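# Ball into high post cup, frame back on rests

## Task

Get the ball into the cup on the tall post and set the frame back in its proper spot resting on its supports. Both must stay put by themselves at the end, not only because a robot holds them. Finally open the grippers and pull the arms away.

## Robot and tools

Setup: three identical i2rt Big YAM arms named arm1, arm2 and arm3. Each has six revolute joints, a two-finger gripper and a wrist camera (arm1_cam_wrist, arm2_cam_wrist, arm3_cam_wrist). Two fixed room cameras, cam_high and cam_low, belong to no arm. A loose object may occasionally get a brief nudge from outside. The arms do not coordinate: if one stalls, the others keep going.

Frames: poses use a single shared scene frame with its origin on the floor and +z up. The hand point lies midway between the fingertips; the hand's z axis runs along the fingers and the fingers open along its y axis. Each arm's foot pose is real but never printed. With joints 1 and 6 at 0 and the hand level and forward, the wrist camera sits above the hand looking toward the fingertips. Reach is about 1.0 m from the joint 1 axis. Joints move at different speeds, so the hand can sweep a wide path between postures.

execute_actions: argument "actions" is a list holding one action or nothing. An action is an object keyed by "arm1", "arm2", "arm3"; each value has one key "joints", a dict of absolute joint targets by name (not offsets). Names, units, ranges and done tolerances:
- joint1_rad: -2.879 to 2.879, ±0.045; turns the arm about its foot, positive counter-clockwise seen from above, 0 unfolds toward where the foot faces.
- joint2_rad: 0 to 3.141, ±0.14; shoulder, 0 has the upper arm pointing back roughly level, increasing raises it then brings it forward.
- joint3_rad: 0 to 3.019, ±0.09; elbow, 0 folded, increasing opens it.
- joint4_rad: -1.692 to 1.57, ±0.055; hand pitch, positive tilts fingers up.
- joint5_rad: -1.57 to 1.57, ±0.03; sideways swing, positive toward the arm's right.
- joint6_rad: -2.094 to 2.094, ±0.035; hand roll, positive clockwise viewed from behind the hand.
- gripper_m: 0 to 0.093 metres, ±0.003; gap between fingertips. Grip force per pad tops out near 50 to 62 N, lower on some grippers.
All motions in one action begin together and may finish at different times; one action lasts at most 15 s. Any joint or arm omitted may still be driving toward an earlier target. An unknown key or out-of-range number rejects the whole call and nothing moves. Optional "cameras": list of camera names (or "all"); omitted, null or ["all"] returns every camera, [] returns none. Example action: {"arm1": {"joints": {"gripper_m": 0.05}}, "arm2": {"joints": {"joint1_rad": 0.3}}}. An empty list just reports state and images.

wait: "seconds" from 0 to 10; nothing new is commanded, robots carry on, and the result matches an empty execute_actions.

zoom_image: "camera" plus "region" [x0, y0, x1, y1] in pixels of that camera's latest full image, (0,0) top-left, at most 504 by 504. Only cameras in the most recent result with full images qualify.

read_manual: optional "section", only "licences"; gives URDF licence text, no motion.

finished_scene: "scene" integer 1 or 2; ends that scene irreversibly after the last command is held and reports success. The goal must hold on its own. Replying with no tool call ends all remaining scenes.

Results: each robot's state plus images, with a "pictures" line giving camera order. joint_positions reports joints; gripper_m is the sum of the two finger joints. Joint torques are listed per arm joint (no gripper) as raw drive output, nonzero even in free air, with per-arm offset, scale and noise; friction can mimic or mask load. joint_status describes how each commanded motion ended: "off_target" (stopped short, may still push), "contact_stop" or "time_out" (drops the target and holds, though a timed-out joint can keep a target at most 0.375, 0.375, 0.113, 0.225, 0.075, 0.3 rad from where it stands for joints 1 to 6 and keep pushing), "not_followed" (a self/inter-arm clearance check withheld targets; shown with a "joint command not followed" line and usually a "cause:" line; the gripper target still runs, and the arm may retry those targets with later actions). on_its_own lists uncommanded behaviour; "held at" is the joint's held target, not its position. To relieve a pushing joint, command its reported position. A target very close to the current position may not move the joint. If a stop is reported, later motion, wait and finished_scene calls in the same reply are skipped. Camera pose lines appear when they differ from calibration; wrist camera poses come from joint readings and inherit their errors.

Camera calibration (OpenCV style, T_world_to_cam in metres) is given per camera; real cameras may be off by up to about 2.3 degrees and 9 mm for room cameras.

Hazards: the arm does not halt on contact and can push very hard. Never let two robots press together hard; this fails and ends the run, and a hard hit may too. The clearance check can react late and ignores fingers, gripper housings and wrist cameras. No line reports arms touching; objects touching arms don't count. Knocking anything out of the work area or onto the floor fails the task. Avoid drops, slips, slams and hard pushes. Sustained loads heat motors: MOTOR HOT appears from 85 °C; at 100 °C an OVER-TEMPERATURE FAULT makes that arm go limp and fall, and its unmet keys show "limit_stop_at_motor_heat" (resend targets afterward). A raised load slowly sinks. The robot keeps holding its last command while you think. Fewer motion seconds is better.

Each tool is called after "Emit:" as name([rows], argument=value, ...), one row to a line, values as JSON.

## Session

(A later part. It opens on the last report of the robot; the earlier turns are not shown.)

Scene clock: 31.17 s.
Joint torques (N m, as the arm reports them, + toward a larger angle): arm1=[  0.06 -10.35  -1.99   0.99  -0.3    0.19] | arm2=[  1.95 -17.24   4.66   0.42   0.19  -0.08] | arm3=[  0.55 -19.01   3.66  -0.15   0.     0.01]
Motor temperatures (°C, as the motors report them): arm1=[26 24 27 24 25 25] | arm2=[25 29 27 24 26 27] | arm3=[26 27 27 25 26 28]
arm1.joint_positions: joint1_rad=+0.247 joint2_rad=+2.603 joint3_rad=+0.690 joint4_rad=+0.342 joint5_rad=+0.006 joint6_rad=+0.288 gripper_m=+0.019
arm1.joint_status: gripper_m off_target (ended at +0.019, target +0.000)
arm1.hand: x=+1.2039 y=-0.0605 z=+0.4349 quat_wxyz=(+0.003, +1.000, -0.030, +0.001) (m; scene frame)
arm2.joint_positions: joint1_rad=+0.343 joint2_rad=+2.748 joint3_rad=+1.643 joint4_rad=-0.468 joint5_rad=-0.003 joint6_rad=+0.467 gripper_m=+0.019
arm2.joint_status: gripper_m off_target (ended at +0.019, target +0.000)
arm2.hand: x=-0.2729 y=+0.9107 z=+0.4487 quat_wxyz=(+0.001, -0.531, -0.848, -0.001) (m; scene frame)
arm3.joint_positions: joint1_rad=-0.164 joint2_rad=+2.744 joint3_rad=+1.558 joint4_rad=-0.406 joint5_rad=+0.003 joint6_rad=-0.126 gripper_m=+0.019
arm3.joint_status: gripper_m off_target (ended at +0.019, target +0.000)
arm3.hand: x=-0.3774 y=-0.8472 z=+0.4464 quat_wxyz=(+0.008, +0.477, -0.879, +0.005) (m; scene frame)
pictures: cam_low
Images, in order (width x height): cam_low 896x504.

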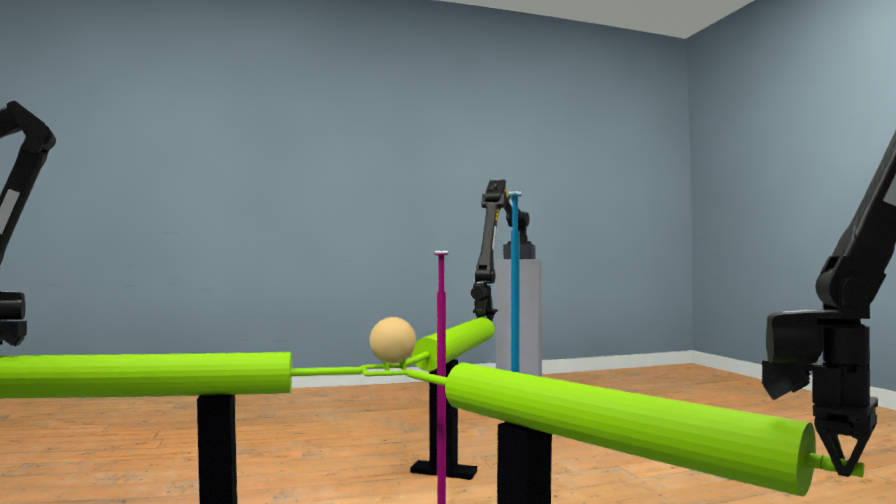

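Emit:
execute_actions([
  {"arm1":{"joints":{"joint2_rad":2.415,"joint3_rad":0.597,"joint4_rad":0.25}},"arm2":{"joints":{"joint2_rad":2.605,"joint3_rad":1.565,"joint4_rad":-0.51}},"arm3":{"joints":{"joint2_rad":2.60,"joint3_rad":1.483,"joint4_rad":-0.455}}},
])

Scene clock: 33.50 s.
Joint torques (N m, as the arm reports them, + toward a larger angle): arm1=[ -0.01 -11.43  -2.03   0.17  -0.25   0.19] | arm2=[  1.57 -21.66   2.92  -0.3    0.02  -0.07] | arm3=[  0.88 -23.42   2.86  -0.59   0.07   0.02]
Motor temperatures (°C, as the motors report them): arm1=[26 24 27 24 25 25] | arm2=[25 29 27 24 26 27] | arm3=[26 27 27 25 26 28]
arm1.joint_positions: joint1_rad=+0.247 joint2_rad=+2.435 joint3_rad=+0.608 joint4_rad=+0.256 joint5_rad=+0.005 joint6_rad=+0.288 gripper_m=+0.019
arm1.joint_status: all done
arm1.hand: x=+1.2006 y=-0.0608 z=+0.4836 quat_wxyz=(+0.004, +1.000, -0.030, +0.002) (m; scene frame)
arm2.joint_positions: joint1_rad=+0.341 joint2_rad=+2.648 joint3_rad=+1.569 joint4_rad=-0.496 joint5_rad=+0.002 joint6_rad=+0.466 gripper_m=+0.019
arm2.joint_status: all done
arm2.hand: x=-0.2753 y=+0.9101 z=+0.4904 quat_wxyz=(+0.002, -0.531, -0.847, +0.001) (m; scene frame)
arm3.joint_positions: joint1_rad=-0.162 joint2_rad=+2.645 joint3_rad=+1.483 joint4_rad=-0.435 joint5_rad=+0.001 joint6_rad=-0.125 gripper_m=+0.019
arm3.joint_status: all done
arm3.hand: x=-0.3801 y=-0.8487 z=+0.4864 quat_wxyz=(+0.011, +0.477, -0.879, +0.005) (m; scene frame)
pictures: arm1_cam_wrist, arm2_cam_wrist, arm3_cam_wrist, cam_high, cam_low
camera_calibration (this result's frames):
arm1_cam_wrist: T_world_to_cam=[[0.0559803, 0.99821, -0.0210472, 0.000724845], [0.80583, -0.0327252, 0.591242, -1.24798], [0.589494, -0.0500583, -0.80622, -0.196186], [0, 0, 0, 1]] pos_world=[1.12127, -0.0513846, 0.579703]
arm2_cam_wrist: T_world_to_cam=[[-0.897526, -0.44095, 0.00328655, 0.155713], [-0.355292, 0.727548, 0.586891, -1.04128], [-0.261181, 0.525582, -0.809659, -0.0258859], [0, 0, 0, 1]] pos_world=[-0.236961, 0.839845, 0.589645]
arm3_cam_wrist: T_world_to_cam=[[0.838651, -0.544474, 0.0145459, -0.15116], [-0.43785, -0.658052, 0.612581, -1.02063], [-0.323962, -0.52011, -0.790274, -0.0537679], [0, 0, 0, 1]] pos_world=[-0.337529, -0.781893, 0.584923]
Images, in order (width x height): arm1_cam_wrist 616x616, arm2_cam_wrist 616x616, arm3_cam_wrist 616x616, cam_high 896x504, cam_low 896x504.

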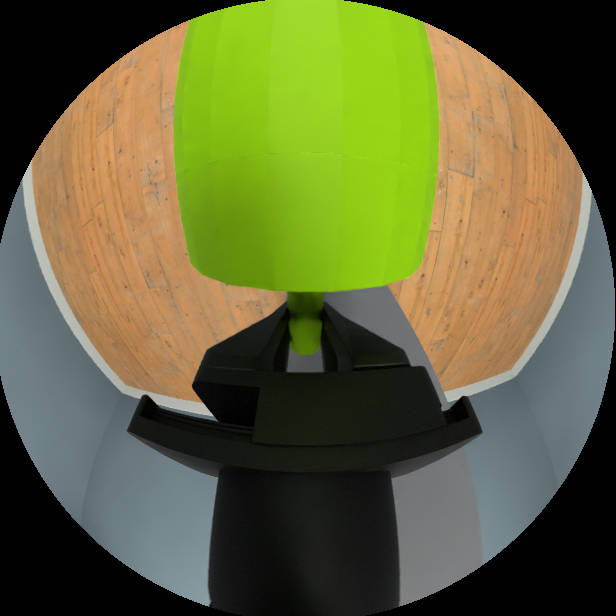

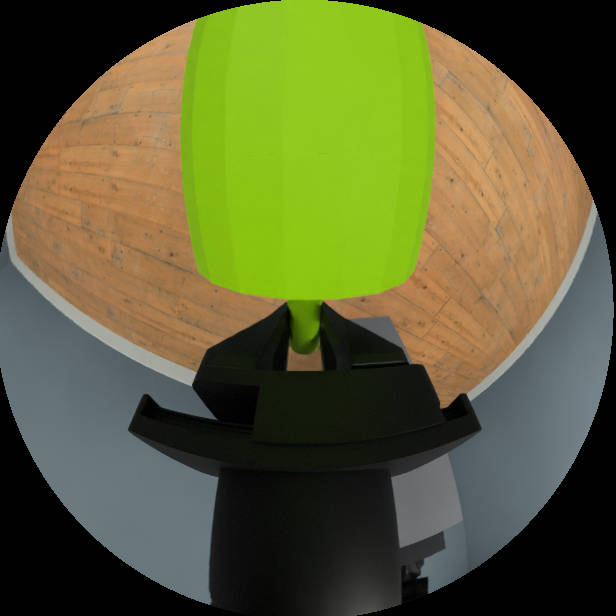

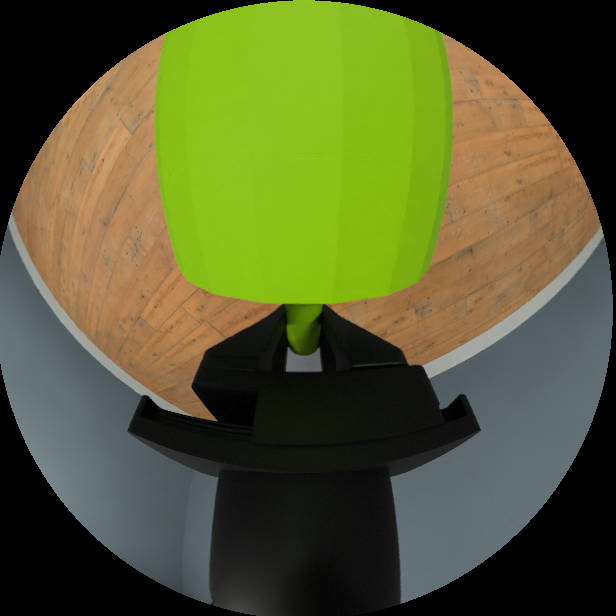

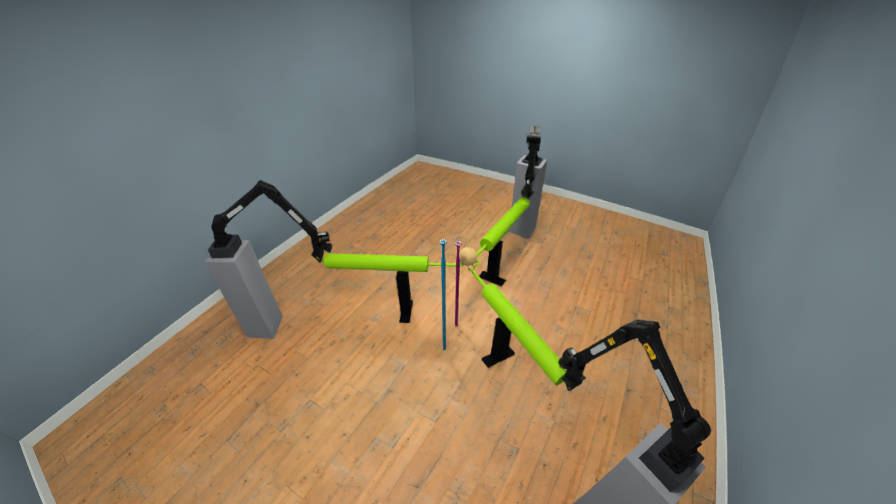

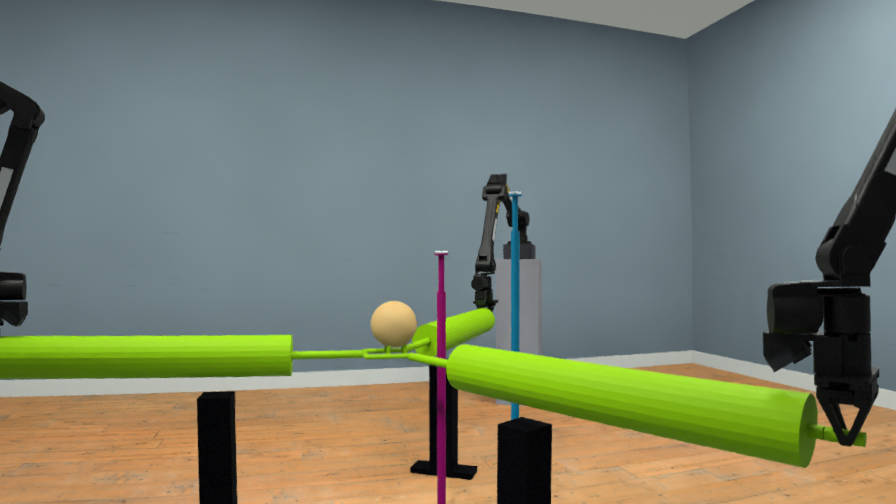

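Emit:
execute_actions([
  {"arm1":{"joints":{"joint2_rad":2.133,"joint3_rad":0.488,"joint4_rad":0.078}},"arm2":{"joints":{"joint2_rad":2.425,"joint3_rad":1.473,"joint4_rad":-0.592}},"arm3":{"joints":{"joint2_rad":2.413,"joint3_rad":1.388,"joint4_rad":-0.54}}},
], cameras=["cam_low","arm1_cam_wrist"])

Scene clock: 36.03 s.
Joint torques (N m, as the arm reports them, + toward a larger angle): arm1=[  0.11 -10.59  -0.42  -0.17  -0.26   0.19] | arm2=[  1.17 -20.35   3.81  -0.1   -0.05  -0.13] | arm3=[  1.06 -21.98   3.7   -0.13   0.02  -0.01]
Motor temperatures (°C, as the motors report them): arm1=[26 24 27 24 25 25] | arm2=[25 30 26 24 26 27] | arm3=[26 27 27 25 26 28]
arm1.joint_positions: joint1_rad=+0.247 joint2_rad=+2.151 joint3_rad=+0.492 joint4_rad=+0.090 joint5_rad=+0.005 joint6_rad=+0.288 gripper_m=+0.019
arm1.joint_status: all done
arm1.hand: x=+1.2042 y=-0.0589 z=+0.5577 quat_wxyz=(+0.004, +1.000, -0.030, +0.001) (m; scene frame)
arm2.joint_positions: joint1_rad=+0.349 joint2_rad=+2.461 joint3_rad=+1.472 joint4_rad=-0.584 joint5_rad=+0.003 joint6_rad=+0.471 gripper_m=+0.019
arm2.joint_status: all done
arm2.hand: x=-0.2718 y=+0.9128 z=+0.5738 quat_wxyz=(+0.001, -0.530, -0.848, +0.001) (m; scene frame)
arm3.joint_positions: joint1_rad=-0.166 joint2_rad=+2.450 joint3_rad=+1.383 joint4_rad=-0.525 joint5_rad=+0.001 joint6_rad=-0.125 gripper_m=+0.019
arm3.joint_status: all done
arm3.hand: x=-0.3767 y=-0.8478 z=+0.5707 quat_wxyz=(+0.009, +0.475, -0.880, +0.004) (m; scene frame)
pictures: arm1_cam_wrist, cam_low
camera_calibration (this result's frames):
arm1_cam_wrist: T_world_to_cam=[[0.0559646, 0.998207, -0.0212175, 0.000266864], [0.806977, -0.0327094, 0.589676, -1.29518], [0.587925, -0.050123, -0.807361, -0.135929], [0, 0, 0, 1]] pos_world=[1.12509, -0.0494443, 0.654]
Images, in order (width x height): arm1_cam_wrist 616x616, cam_low 896x504.

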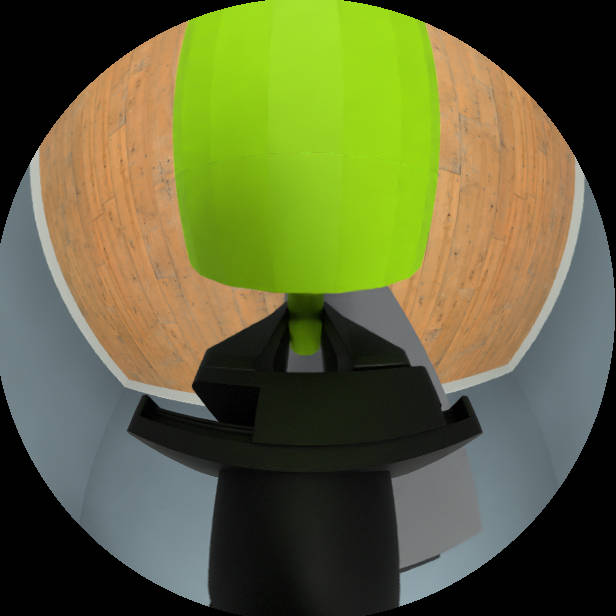

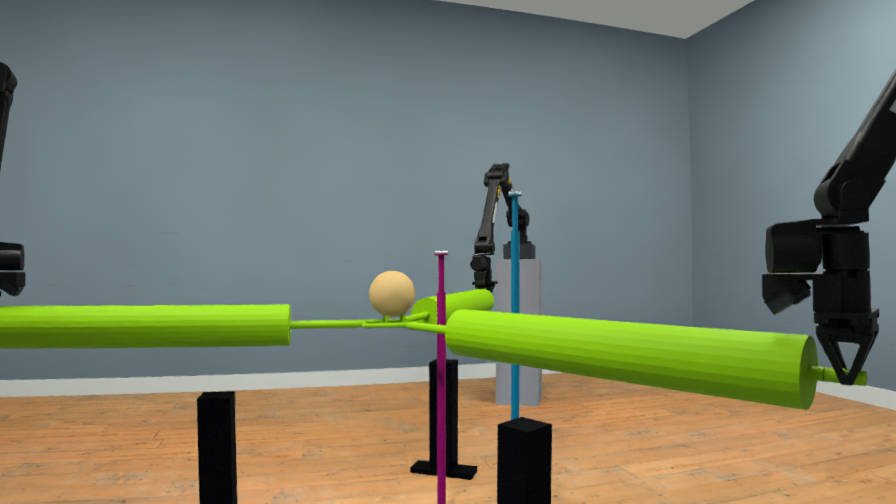

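Emit:
execute_actions([
  {"arm1":{"joints":{"joint2_rad":1.787,"joint3_rad":0.435,"joint4_rad":-0.215}},"arm2":{"joints":{"joint2_rad":2.264,"joint3_rad":1.422,"joint4_rad":-0.702}},"arm3":{"joints":{"joint2_rad":2.243,"joint3_rad":1.332,"joint4_rad":-0.655}}},
], cameras=["cam_low","arm1_cam_wrist"])

Scene clock: 39.23 s.
Joint torques (N m, as the arm reports them, + toward a larger angle): arm1=[ 0.06 -8.84  1.94 -0.39 -0.25  0.19] | arm2=[  1.35 -19.41   4.49  -0.12  -0.04  -0.13] | arm3=[  1.36 -22.     4.52  -0.27   0.05   0.  ]
Motor temperatures (°C, as the motors report them): arm1=[26 24 27 24 25 25] | arm2=[25 30 26 24 26 27] | arm3=[26 27 27 25 26 28]
arm1.joint_positions: joint1_rad=+0.247 joint2_rad=+1.803 joint3_rad=+0.436 joint4_rad=-0.199 joint5_rad=+0.005 joint6_rad=+0.288 gripper_m=+0.019
arm1.joint_status: all done
arm1.hand: x=+1.2035 y=-0.0580 z=+0.6376 quat_wxyz=(+0.005, +1.000, -0.030, -0.001) (m; scene frame)
arm2.joint_positions: joint1_rad=+0.350 joint2_rad=+2.299 joint3_rad=+1.419 joint4_rad=-0.694 joint5_rad=+0.002 joint6_rad=+0.472 gripper_m=+0.019
arm2.joint_status: all done
arm2.hand: x=-0.2726 y=+0.9140 z=+0.6502 quat_wxyz=(+0.002, -0.530, -0.848, +0.001) (m; scene frame)
arm3.joint_positions: joint1_rad=-0.167 joint2_rad=+2.279 joint3_rad=+1.325 joint4_rad=-0.640 joint5_rad=+0.001 joint6_rad=-0.125 gripper_m=+0.019
arm3.joint_status: all done
arm3.hand: x=-0.3770 y=-0.8489 z=+0.6481 quat_wxyz=(+0.009, +0.475, -0.880, +0.004) (m; scene frame)
pictures: arm1_cam_wrist, cam_low
camera_calibration (this result's frames):
arm1_cam_wrist: T_world_to_cam=[[0.0559447, 0.998184, -0.0223342, 0.00187298], [0.808456, -0.032162, 0.587677, -1.34213], [0.585892, -0.0509336, -0.808787, -0.0677028], [0, 0, 0, 1]] pos_world=[1.12462, -0.0484835, 0.734025]
Images, in order (width x height): arm1_cam_wrist 616x616, cam_low 896x504.

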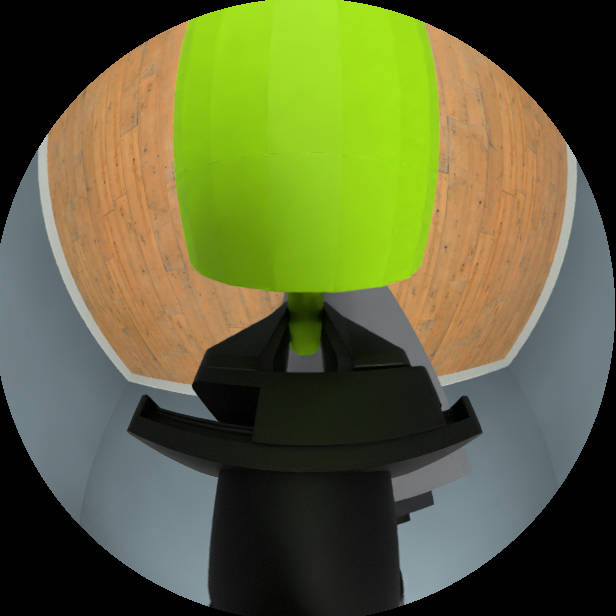

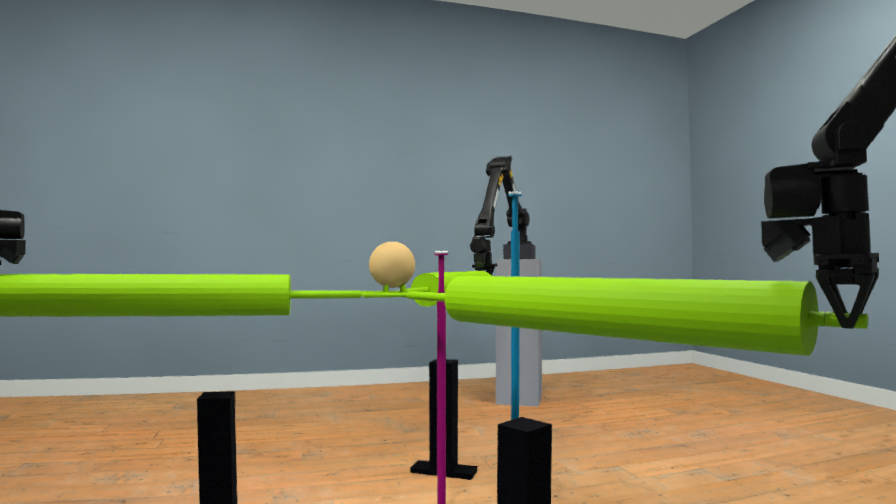

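Emit:
execute_actions([
  {"arm1":{"joints":{"joint2_rad":1.42,"joint3_rad":0.475,"joint4_rad":-0.61}},"arm2":{"joints":{"joint2_rad":2.096,"joint3_rad":1.418,"joint4_rad":-0.861}},"arm3":{"joints":{"joint2_rad":2.064,"joint3_rad":1.32,"joint4_rad":-0.82}}},
], cameras=["cam_low","arm1_cam_wrist"])

Scene clock: 41.20 s.
Joint torques (N m, as the arm reports them, + toward a larger angle): arm1=[ 0.16 -6.35  6.13 -1.08 -0.19  0.19] | arm2=[  1.28 -18.88   5.64   0.35   0.09  -0.16] | arm3=[  1.11 -20.46   5.66  -0.14  -0.02   0.02]
Motor temperatures (°C, as the motors report them): arm1=[26 24 27 24 25 25] | arm2=[25 30 26 24 26 27] | arm3=[26 27 27 25 26 28]
arm1.joint_positions: joint1_rad=+0.247 joint2_rad=+1.430 joint3_rad=+0.454 joint4_rad=-0.581 joint5_rad=+0.003 joint6_rad=+0.288 gripper_m=+0.019
arm1.joint_status: all done
arm1.hand: x=+1.2032 y=-0.0571 z=+0.7270 quat_wxyz=(+0.007, +1.000, -0.030, -0.005) (m; scene frame)
arm2.joint_positions: joint1_rad=+0.349 joint2_rad=+2.128 joint3_rad=+1.410 joint4_rad=-0.859 joint5_rad=+0.000 joint6_rad=+0.472 gripper_m=+0.019
arm2.joint_status: all done
arm2.hand: x=-0.2734 y=+0.9148 z=+0.7415 quat_wxyz=(+0.003, -0.530, -0.848, +0.000) (m; scene frame)
arm3.joint_positions: joint1_rad=-0.167 joint2_rad=+2.095 joint3_rad=+1.307 joint4_rad=-0.808 joint5_rad=+0.003 joint6_rad=-0.125 gripper_m=+0.019
arm3.joint_status: all done
arm3.hand: x=-0.3779 y=-0.8504 z=+0.7395 quat_wxyz=(+0.009, +0.475, -0.880, +0.006) (m; scene frame)
pictures: arm1_cam_wrist, cam_low
camera_calibration (this result's frames):
arm1_cam_wrist: T_world_to_cam=[[0.0558365, 0.998086, -0.0265858, 0.0062052], [0.81389, -0.0300762, 0.58024, -1.39544], [0.57833, -0.0540365, -0.814012, 0.0175338], [0, 0, 0, 1]] pos_world=[1.12525, -0.0472155, 0.824129]
Images, in order (width x height): arm1_cam_wrist 616x616, cam_low 896x504.

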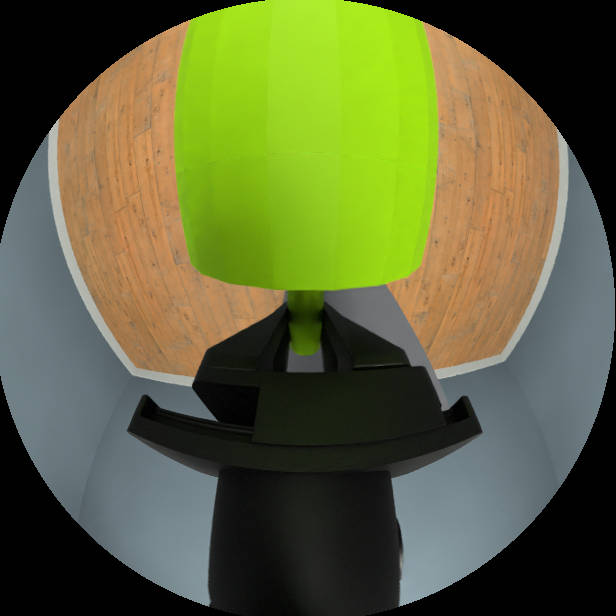

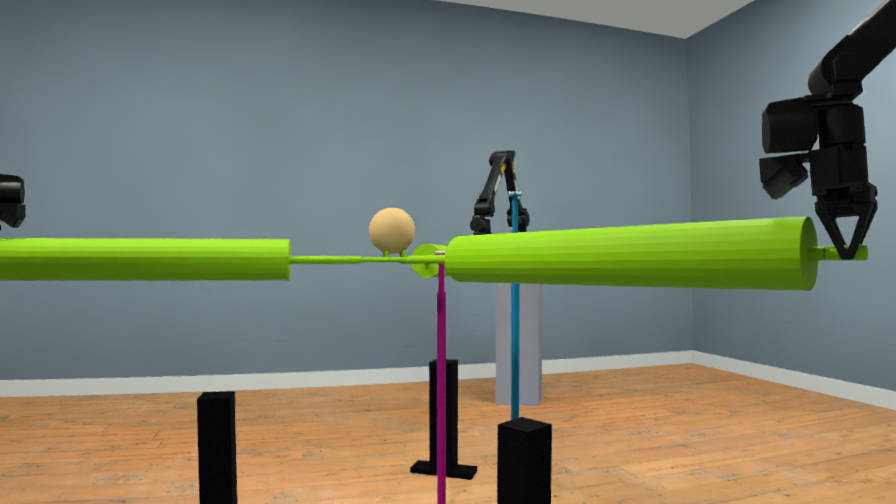

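Emit:
execute_actions([
  {"arm1":{"joints":{"joint2_rad":1.163,"joint3_rad":0.592,"joint4_rad":-0.985}},"arm2":{"joints":{"joint2_rad":1.962,"joint3_rad":1.488,"joint4_rad":-1.042}},"arm3":{"joints":{"joint2_rad":1.919,"joint3_rad":1.38,"joint4_rad":-1.007}}},
], cameras=["cam_low","arm1_cam_wrist"])

Scene clock: 43.70 s.
Joint torques (N m, as the arm reports them, + toward a larger angle): arm1=[ 0.11 -4.71  8.85 -1.79 -0.31  0.19] | arm2=[  1.47 -18.22   9.23  -0.69   0.14  -0.1 ] | arm3=[  1.26 -19.42   8.6   -0.71  -0.05  -0.03]
Motor temperatures (°C, as the motors report them): arm1=[26 24 27 24 25 25] | arm2=[25 30 27 24 26 27] | arm3=[26 27 27 25 26 28]
arm1.joint_positions: joint1_rad=+0.247 joint2_rad=+1.170 joint3_rad=+0.557 joint4_rad=-0.942 joint5_rad=+0.006 joint6_rad=+0.288 gripper_m=+0.019
arm1.joint_status: all done
arm1.hand: x=+1.2032 y=-0.0555 z=+0.8144 quat_wxyz=(+0.005, +1.000, -0.030, -0.006) (m; scene frame)
arm2.joint_positions: joint1_rad=+0.348 joint2_rad=+1.988 joint3_rad=+1.438 joint4_rad=-1.019 joint5_rad=+0.000 joint6_rad=+0.472 gripper_m=+0.019
arm2.joint_status: all done
arm2.hand: x=-0.2756 y=+0.9155 z=+0.8267 quat_wxyz=(-0.001, -0.531, -0.847, +0.000) (m; scene frame)
arm3.joint_positions: joint1_rad=-0.169 joint2_rad=+1.945 joint3_rad=+1.338 joint4_rad=-0.984 joint5_rad=+0.004 joint6_rad=-0.126 gripper_m=+0.019
arm3.joint_status: all done
arm3.hand: x=-0.3781 y=-0.8520 z=+0.8263 quat_wxyz=(+0.007, +0.475, -0.880, +0.005) (m; scene frame)
pictures: arm1_cam_wrist, cam_low
camera_calibration (this result's frames):
arm1_cam_wrist: T_world_to_cam=[[0.0558414, 0.99814, -0.0244529, 0.00511582], [0.8151, -0.0314296, 0.578467, -1.4462], [0.576622, -0.052234, -0.815339, 0.0919958], [0, 0, 0, 1]] pos_world=[1.12547, -0.0457546, 0.911713]
Images, in order (width x height): arm1_cam_wrist 616x616, cam_low 896x504.

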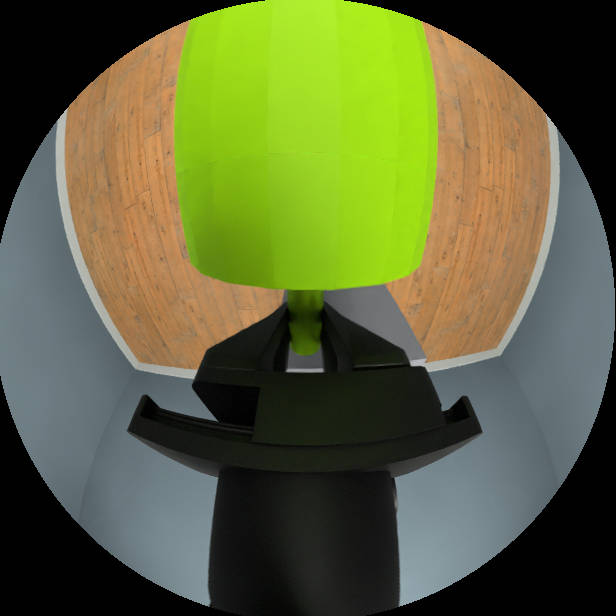

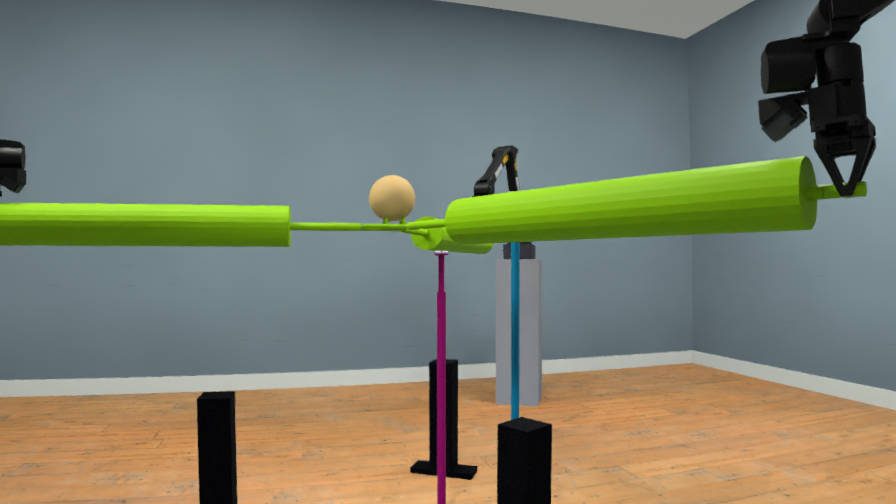

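Emit:
execute_actions([
  {"arm1":{"joints":{"joint1_rad":0.207,"joint2_rad":1.265,"joint3_rad":0.885,"joint4_rad":-1.165,"joint6_rad":0.245}},"arm2":{"joints":{"joint1_rad":0.252,"joint2_rad":1.764,"joint3_rad":1.366,"joint4_rad":-1.142,"joint6_rad":0.375}},"arm3":{"joints":{"joint1_rad":-0.06,"joint2_rad":1.724,"joint3_rad":1.278,"joint4_rad":-1.117,"joint6_rad":-0.012}}},
])

Scene clock: 46.73 s.
Joint torques (N m, as the arm reports them, + toward a larger angle): arm1=[-1.33 -7.66 10.5  -1.42 -0.23  0.07] | arm2=[  0.61 -15.68   7.24   0.1    0.27  -0.15] | arm3=[  1.81 -16.58   7.67  -0.2   -0.06   0.07]
Motor temperatures (°C, as the motors report them): arm1=[26 24 28 24 25 25] | arm2=[25 30 27 24 26 27] | arm3=[26 27 27 25 26 28]
arm1.joint_positions: joint1_rad=+0.213 joint2_rad=+1.278 joint3_rad=+0.832 joint4_rad=-1.130 joint5_rad=+0.004 joint6_rad=+0.250 gripper_m=+0.019
arm1.joint_status: all done
arm1.hand: x=+1.1346 y=-0.0599 z=+0.8762 quat_wxyz=(+0.004, +1.000, -0.027, +0.004) (m; scene frame)
arm2.joint_positions: joint1_rad=+0.258 joint2_rad=+1.791 joint3_rad=+1.349 joint4_rad=-1.141 joint5_rad=-0.004 joint6_rad=+0.385 gripper_m=+0.019
arm2.joint_status: all done
arm2.hand: x=-0.3448 y=+0.9109 z=+0.8988 quat_wxyz=(+0.005, -0.532, -0.847, -0.003) (m; scene frame)
arm3.joint_positions: joint1_rad=-0.068 joint2_rad=+1.752 joint3_rad=+1.255 joint4_rad=-1.104 joint5_rad=+0.005 joint6_rad=-0.033 gripper_m=+0.019
arm3.joint_status: all done
arm3.hand: x=-0.4474 y=-0.8578 z=+0.8946 quat_wxyz=(+0.011, +0.478, -0.878, +0.009) (m; scene frame)
pictures: arm1_cam_wrist, arm2_cam_wrist, arm3_cam_wrist, cam_high, cam_low
camera_calibration (this result's frames):
arm1_cam_wrist: T_world_to_cam=[[0.0510689, 0.998481, -0.0206638, 0.0169996], [0.803158, -0.0287636, 0.595071, -1.42698], [0.593573, -0.0469859, -0.803408, 0.152369], [0, 0, 0, 1]] pos_world=[1.05478, -0.0508598, 0.97192]
arm2_cam_wrist: T_world_to_cam=[[-0.898377, -0.439224, 0.00124145, 0.0923923], [-0.352367, 0.722402, 0.594956, -1.30771], [-0.262216, 0.534057, -0.803757, 0.272764], [0, 0, 0, 1]] pos_world=[-0.306269, 0.839606, 0.997154]
arm3_cam_wrist: T_world_to_cam=[[0.839902, -0.542357, 0.0203357, -0.108413], [-0.43818, -0.65551, 0.615066, -1.30628], [-0.320255, -0.525505, -0.788214, 0.237445], [0, 0, 0, 1]] pos_world=[-0.405288, -0.790301, 0.992813]
Images, in order (width x height): arm1_cam_wrist 616x616, arm2_cam_wrist 616x616, arm3_cam_wrist 616x616, cam_high 896x504, cam_low 896x504.

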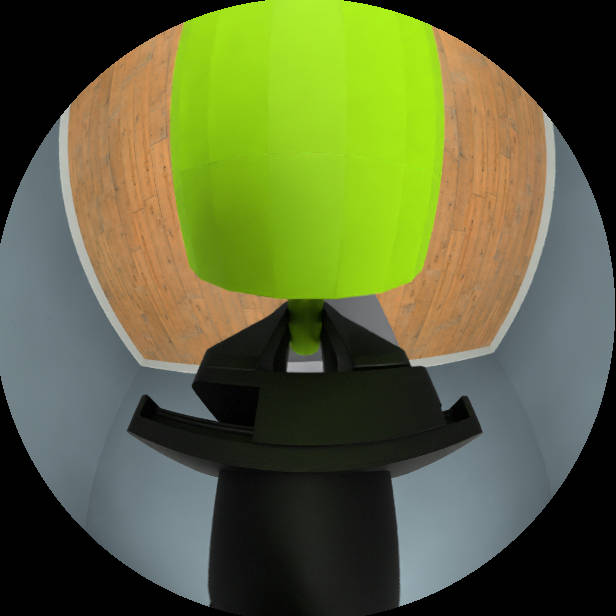

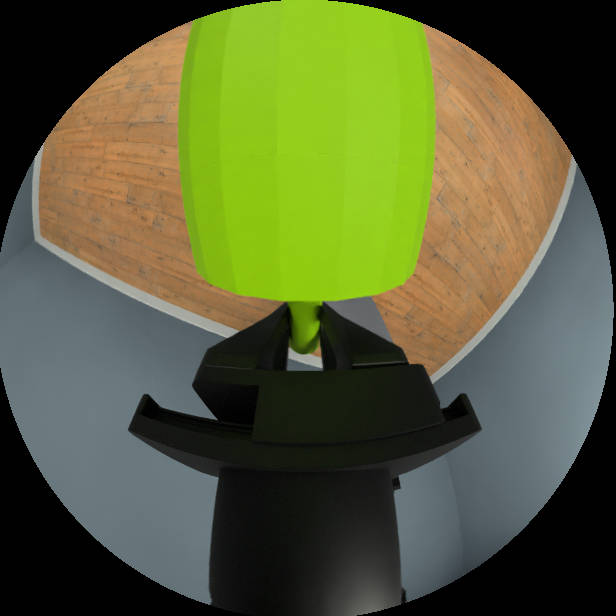

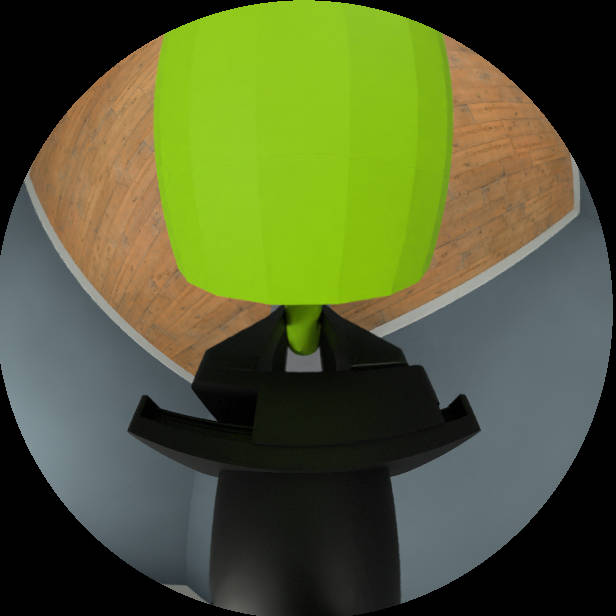

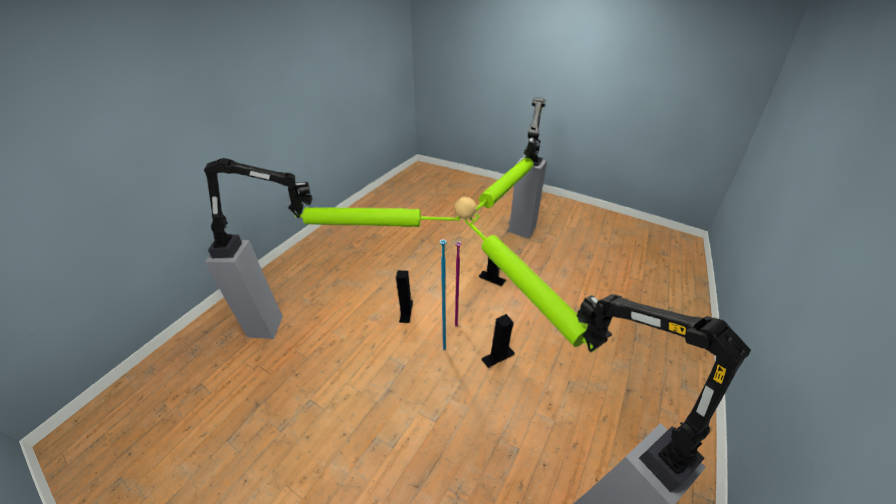

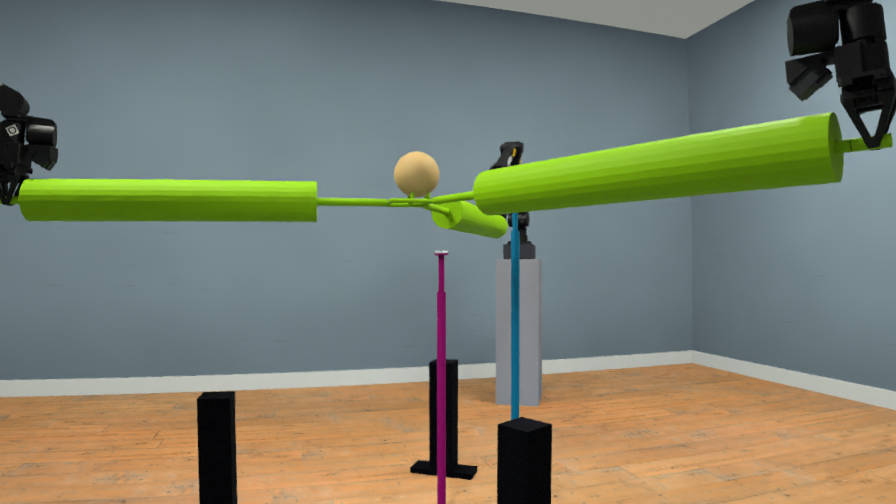

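Emit:
execute_actions([
  {"arm1":{"joints":{"joint1_rad":0.182,"joint2_rad":1.40,"joint3_rad":1.238,"joint4_rad":-1.355,"joint6_rad":0.224}},"arm2":{"joints":{"joint1_rad":0.127,"joint2_rad":1.574,"joint3_rad":1.315,"joint4_rad":-1.272,"joint6_rad":0.248}},"arm3":{"joints":{"joint1_rad":0.08,"joint2_rad":1.538,"joint3_rad":1.248,"joint4_rad":-1.262,"joint6_rad":0.133}}},
], cameras=["cam_low","cam_high","arm1_cam_wrist"])

Scene clock: 48.93 s.
Joint torques (N m, as the arm reports them, + toward a larger angle): arm1=[ -1.23 -10.88  12.26  -0.79  -0.16   0.1 ] | arm2=[ -0.63 -13.77   8.12   0.69  -0.03  -0.22] | arm3=[  2.39 -14.6    8.56   0.     0.14   0.11]
Motor temperatures (°C, as the motors report them): arm1=[26 24 28 24 25 25] | arm2=[25 30 28 24 26 27] | arm3=[26 27 27 25 26 28]
arm1.joint_positions: joint1_rad=+0.187 joint2_rad=+1.420 joint3_rad=+1.167 joint4_rad=-1.333 joint5_rad=+0.002 joint6_rad=+0.226 gripper_m=+0.019
arm1.joint_status: all done
arm1.hand: x=+1.0567 y=-0.0640 z=+0.9477 quat_wxyz=(+0.004, +1.000, -0.028, +0.009) (m; scene frame)
arm2.joint_positions: joint1_rad=+0.139 joint2_rad=+1.594 joint3_rad=+1.292 joint4_rad=-1.279 joint5_rad=+0.002 joint6_rad=+0.265 gripper_m=+0.019
arm2.joint_status: all done
arm2.hand: x=-0.4238 y=+0.9074 z=+0.9707 quat_wxyz=(+0.005, -0.532, -0.847, -0.001) (m; scene frame)
arm3.joint_positions: joint1_rad=+0.071 joint2_rad=+1.560 joint3_rad=+1.220 joint4_rad=-1.255 joint5_rad=-0.001 joint6_rad=+0.107 gripper_m=+0.019
arm3.joint_status: all done
arm3.hand: x=-0.5268 y=-0.8637 z=+0.9679 quat_wxyz=(+0.009, +0.477, -0.879, +0.006) (m; scene frame)
pictures: arm1_cam_wrist, cam_high, cam_low
camera_calibration (this result's frames):
arm1_cam_wrist: T_world_to_cam=[[0.0530677, 0.998378, -0.0205986, 0.0243755], [0.79742, -0.0299515, 0.60268, -1.4083], [0.601086, -0.0484086, -0.797717, 0.242474], [0, 0, 0, 1]] pos_world=[0.975968, -0.0547789, 1.04268]
Images, in order (width x height): arm1_cam_wrist 616x616, cam_high 896x504, cam_low 896x504.

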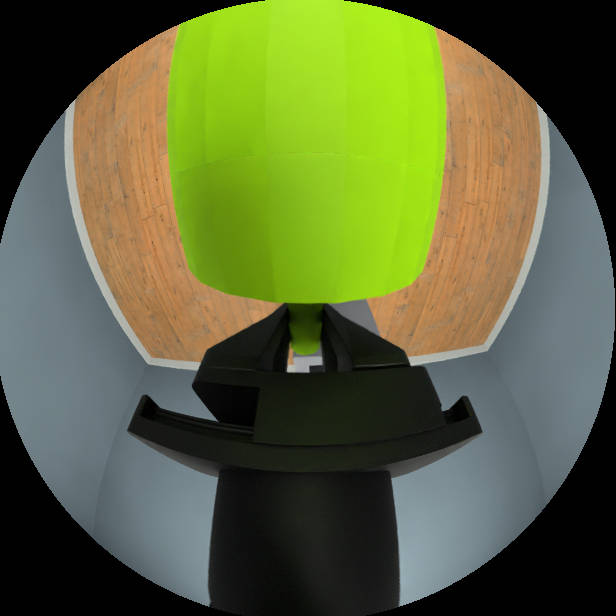

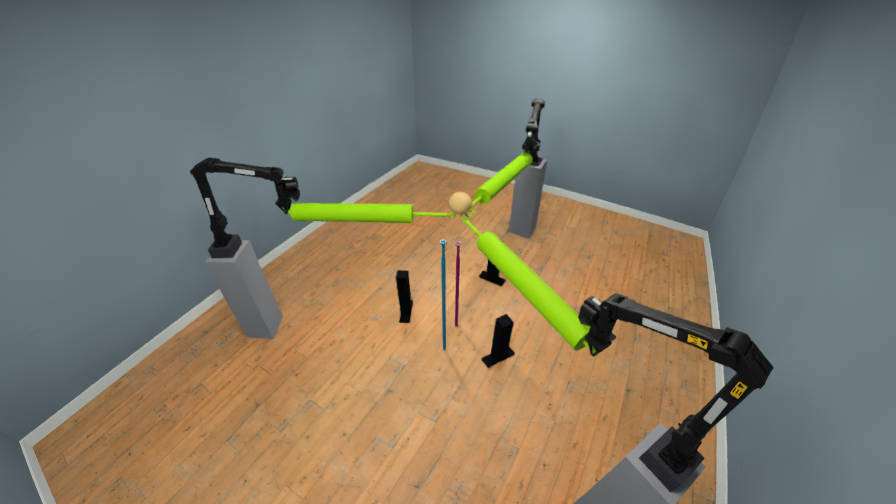

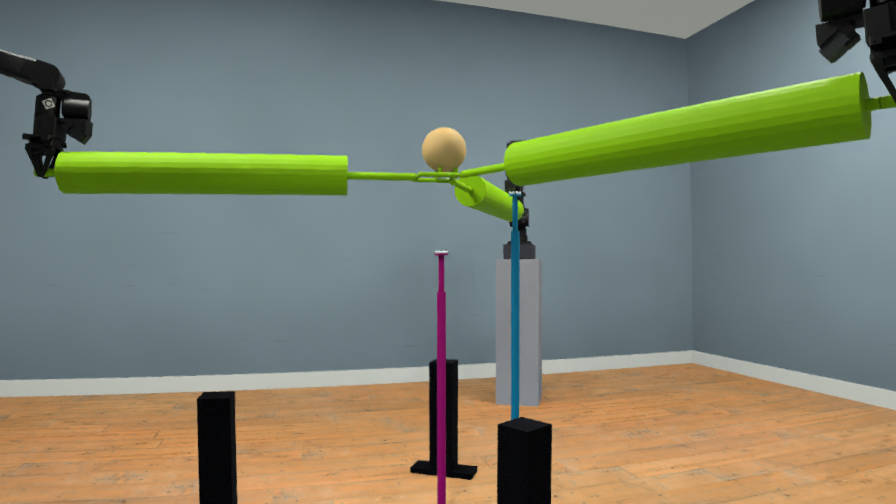

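Emit:
execute_actions([
  {"arm1":{"joints":{"joint1_rad":0.162,"joint2_rad":1.633,"joint3_rad":1.535,"joint4_rad":-1.365,"joint6_rad":0.205}},"arm2":{"joints":{"joint1_rad":-0.072,"joint2_rad":1.448,"joint3_rad":1.168,"joint4_rad":-1.24,"joint6_rad":0.047}},"arm3":{"joints":{"joint1_rad":0.295,"joint2_rad":1.438,"joint3_rad":1.13,"joint4_rad":-1.232,"joint6_rad":0.35}}},
])

Scene clock: 51.10 s.
Joint torques (N m, as the arm reports them, + toward a larger angle): arm1=[ -1.44 -16.53  13.11  -0.39  -0.16   0.08] | arm2=[  0.42 -13.41   8.55   0.79   0.09  -0.19] | arm3=[  1.94 -14.45   9.18   0.31   0.2    0.08]
Motor temperatures (°C, as the motors report them): arm1=[26 24 28 24 25 25] | arm2=[25 30 28 24 26 27] | arm3=[26 27 28 25 26 28]
arm1.joint_positions: joint1_rad=+0.170 joint2_rad=+1.672 joint3_rad=+1.452 joint4_rad=-1.350 joint5_rad=+0.002 joint6_rad=+0.209 gripper_m=+0.019
arm1.joint_status: all done
arm1.hand: x=+0.9545 y=-0.0729 z=+0.9450 quat_wxyz=(+0.005, +1.000, -0.028, +0.001) (m; scene frame)
arm2.joint_positions: joint1_rad=-0.066 joint2_rad=+1.488 joint3_rad=+1.137 joint4_rad=-1.253 joint5_rad=-0.002 joint6_rad=+0.062 gripper_m=+0.019
arm2.joint_status: all done
arm2.hand: x=-0.5257 y=+0.8989 z=+0.9593 quat_wxyz=(+0.014, -0.532, -0.846, -0.009) (m; scene frame)
arm3.joint_positions: joint1_rad=+0.295 joint2_rad=+1.480 joint3_rad=+1.091 joint4_rad=-1.231 joint5_rad=-0.003 joint6_rad=+0.329 gripper_m=+0.019
arm3.joint_status: all done
arm3.hand: x=-0.6295 y=-0.8712 z=+0.9544 quat_wxyz=(+0.016, +0.478, -0.878, +0.017) (m; scene frame)
pictures: arm1_cam_wrist, arm2_cam_wrist, arm3_cam_wrist, cam_high, cam_low
camera_calibration (this result's frames):
arm1_cam_wrist: T_world_to_cam=[[0.0529322, 0.998309, -0.0240156, 0.0420364], [0.806591, -0.0285636, 0.59042, -1.32253], [0.588736, -0.0506229, -0.806739, 0.321385], [0, 0, 0, 1]] pos_world=[0.875308, -0.0634723, 1.04113]
arm2_cam_wrist: T_world_to_cam=[[-0.898539, -0.438892, 0.000767043, -0.0754135], [-0.346933, 0.71134, 0.611255, -1.40168], [-0.268821, 0.548971, -0.791433, 0.251719], [0, 0, 0, 1]] pos_world=[-0.486384, 0.825789, 1.05606]
arm3_cam_wrist: T_world_to_cam=[[0.839897, -0.54194, 0.0295783, 0.0275524], [-0.437263, -0.643371, 0.628391, -1.43322], [-0.32152, -0.540717, -0.777335, 0.194838], [0, 0, 0, 1]] pos_world=[-0.587191, -0.801809, 1.05126]
Images, in order (width x height): arm1_cam_wrist 616x616, arm2_cam_wrist 616x616, arm3_cam_wrist 616x616, cam_high 896x504, cam_low 896x504.

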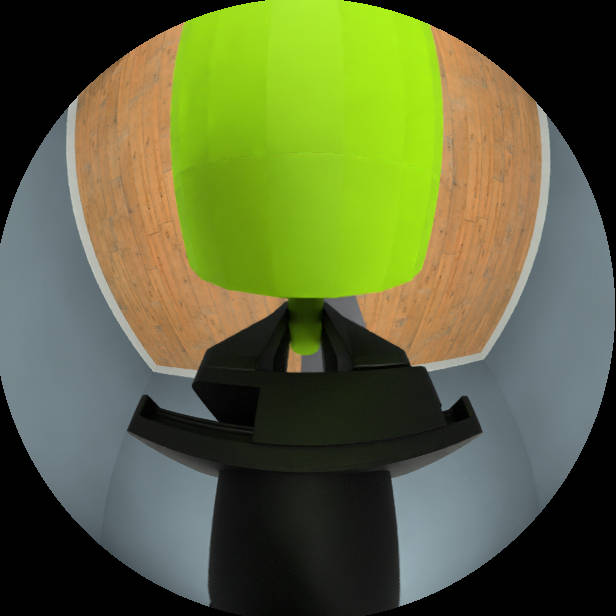

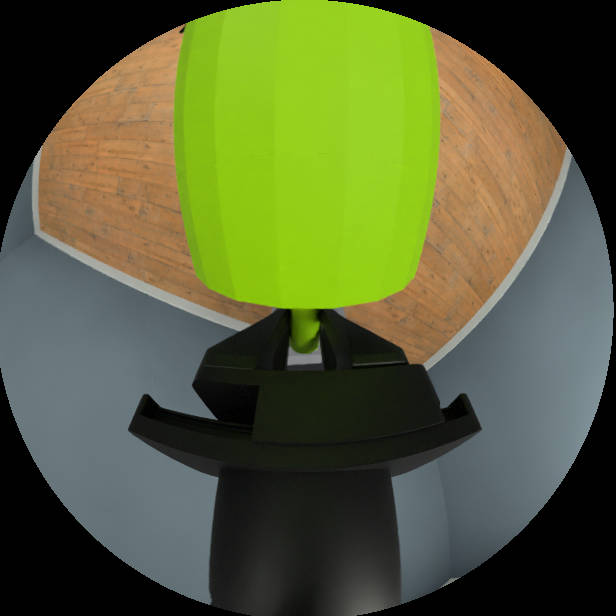

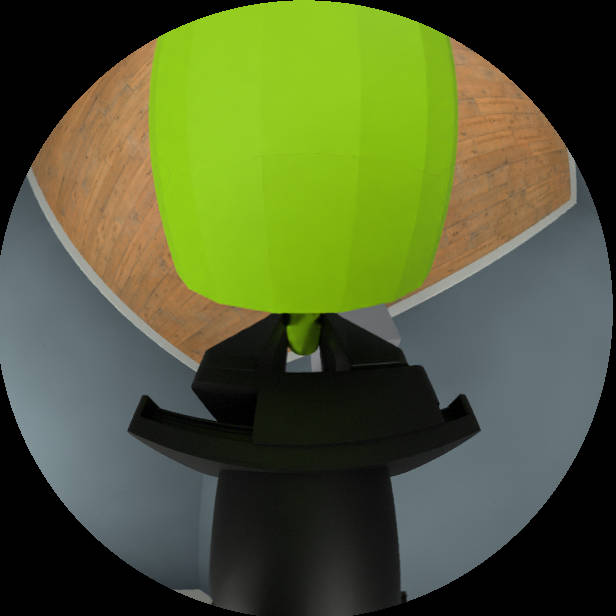

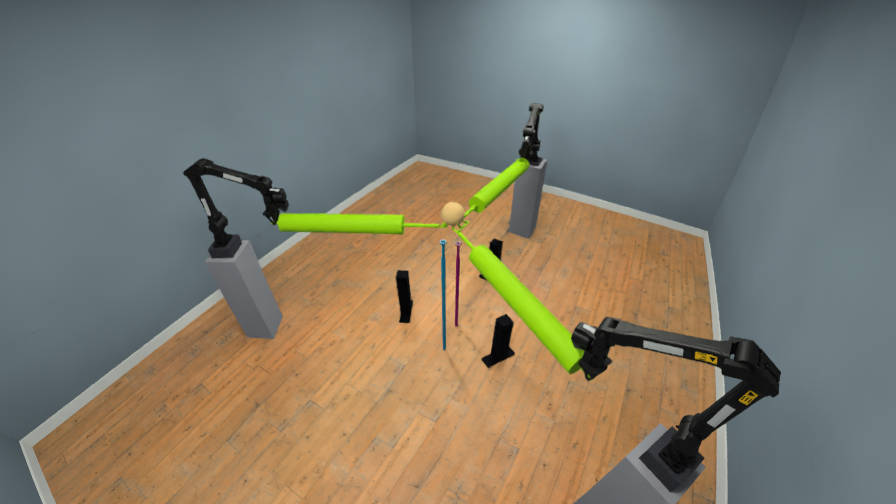

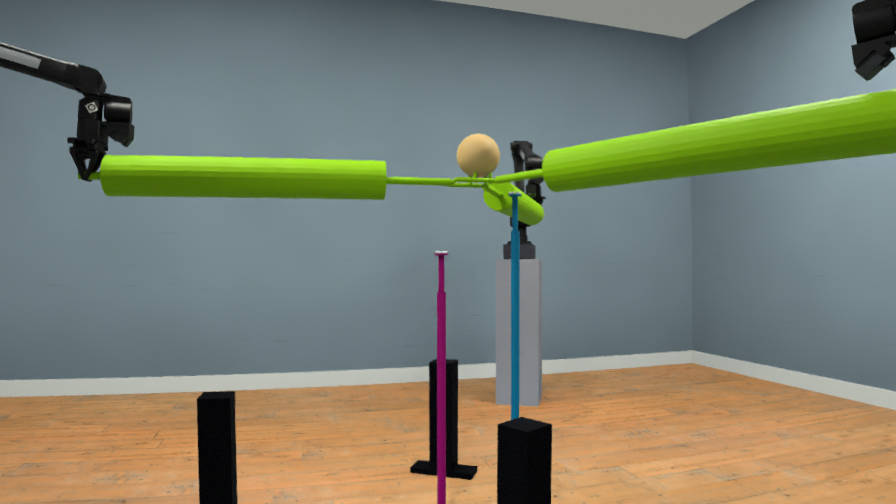

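Emit:
zoom_image(camera="cam_low", region=[420, 110, 580, 240])

Emit:
zoom_image(camera="cam_high", region=[390, 180, 510, 280])

Region (420, 110, 580, 240) of cam_low's 896x504 image, scaled by 3.150, with more detail than that image has; it fills the top 410 rows of this view, and the rest is white.

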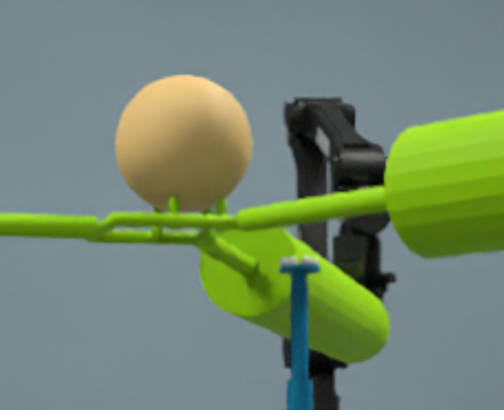

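Region (390, 180, 510, 280) of cam_high's 896x504 image, scaled by 4.200, with more detail than that image has.

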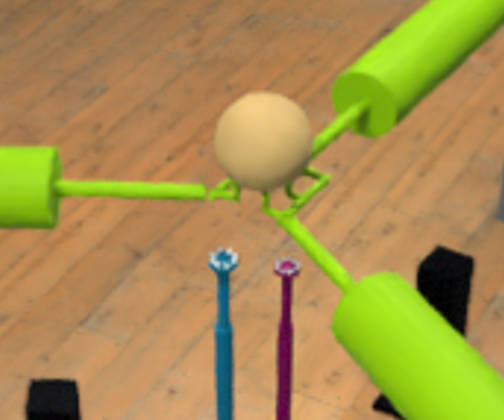

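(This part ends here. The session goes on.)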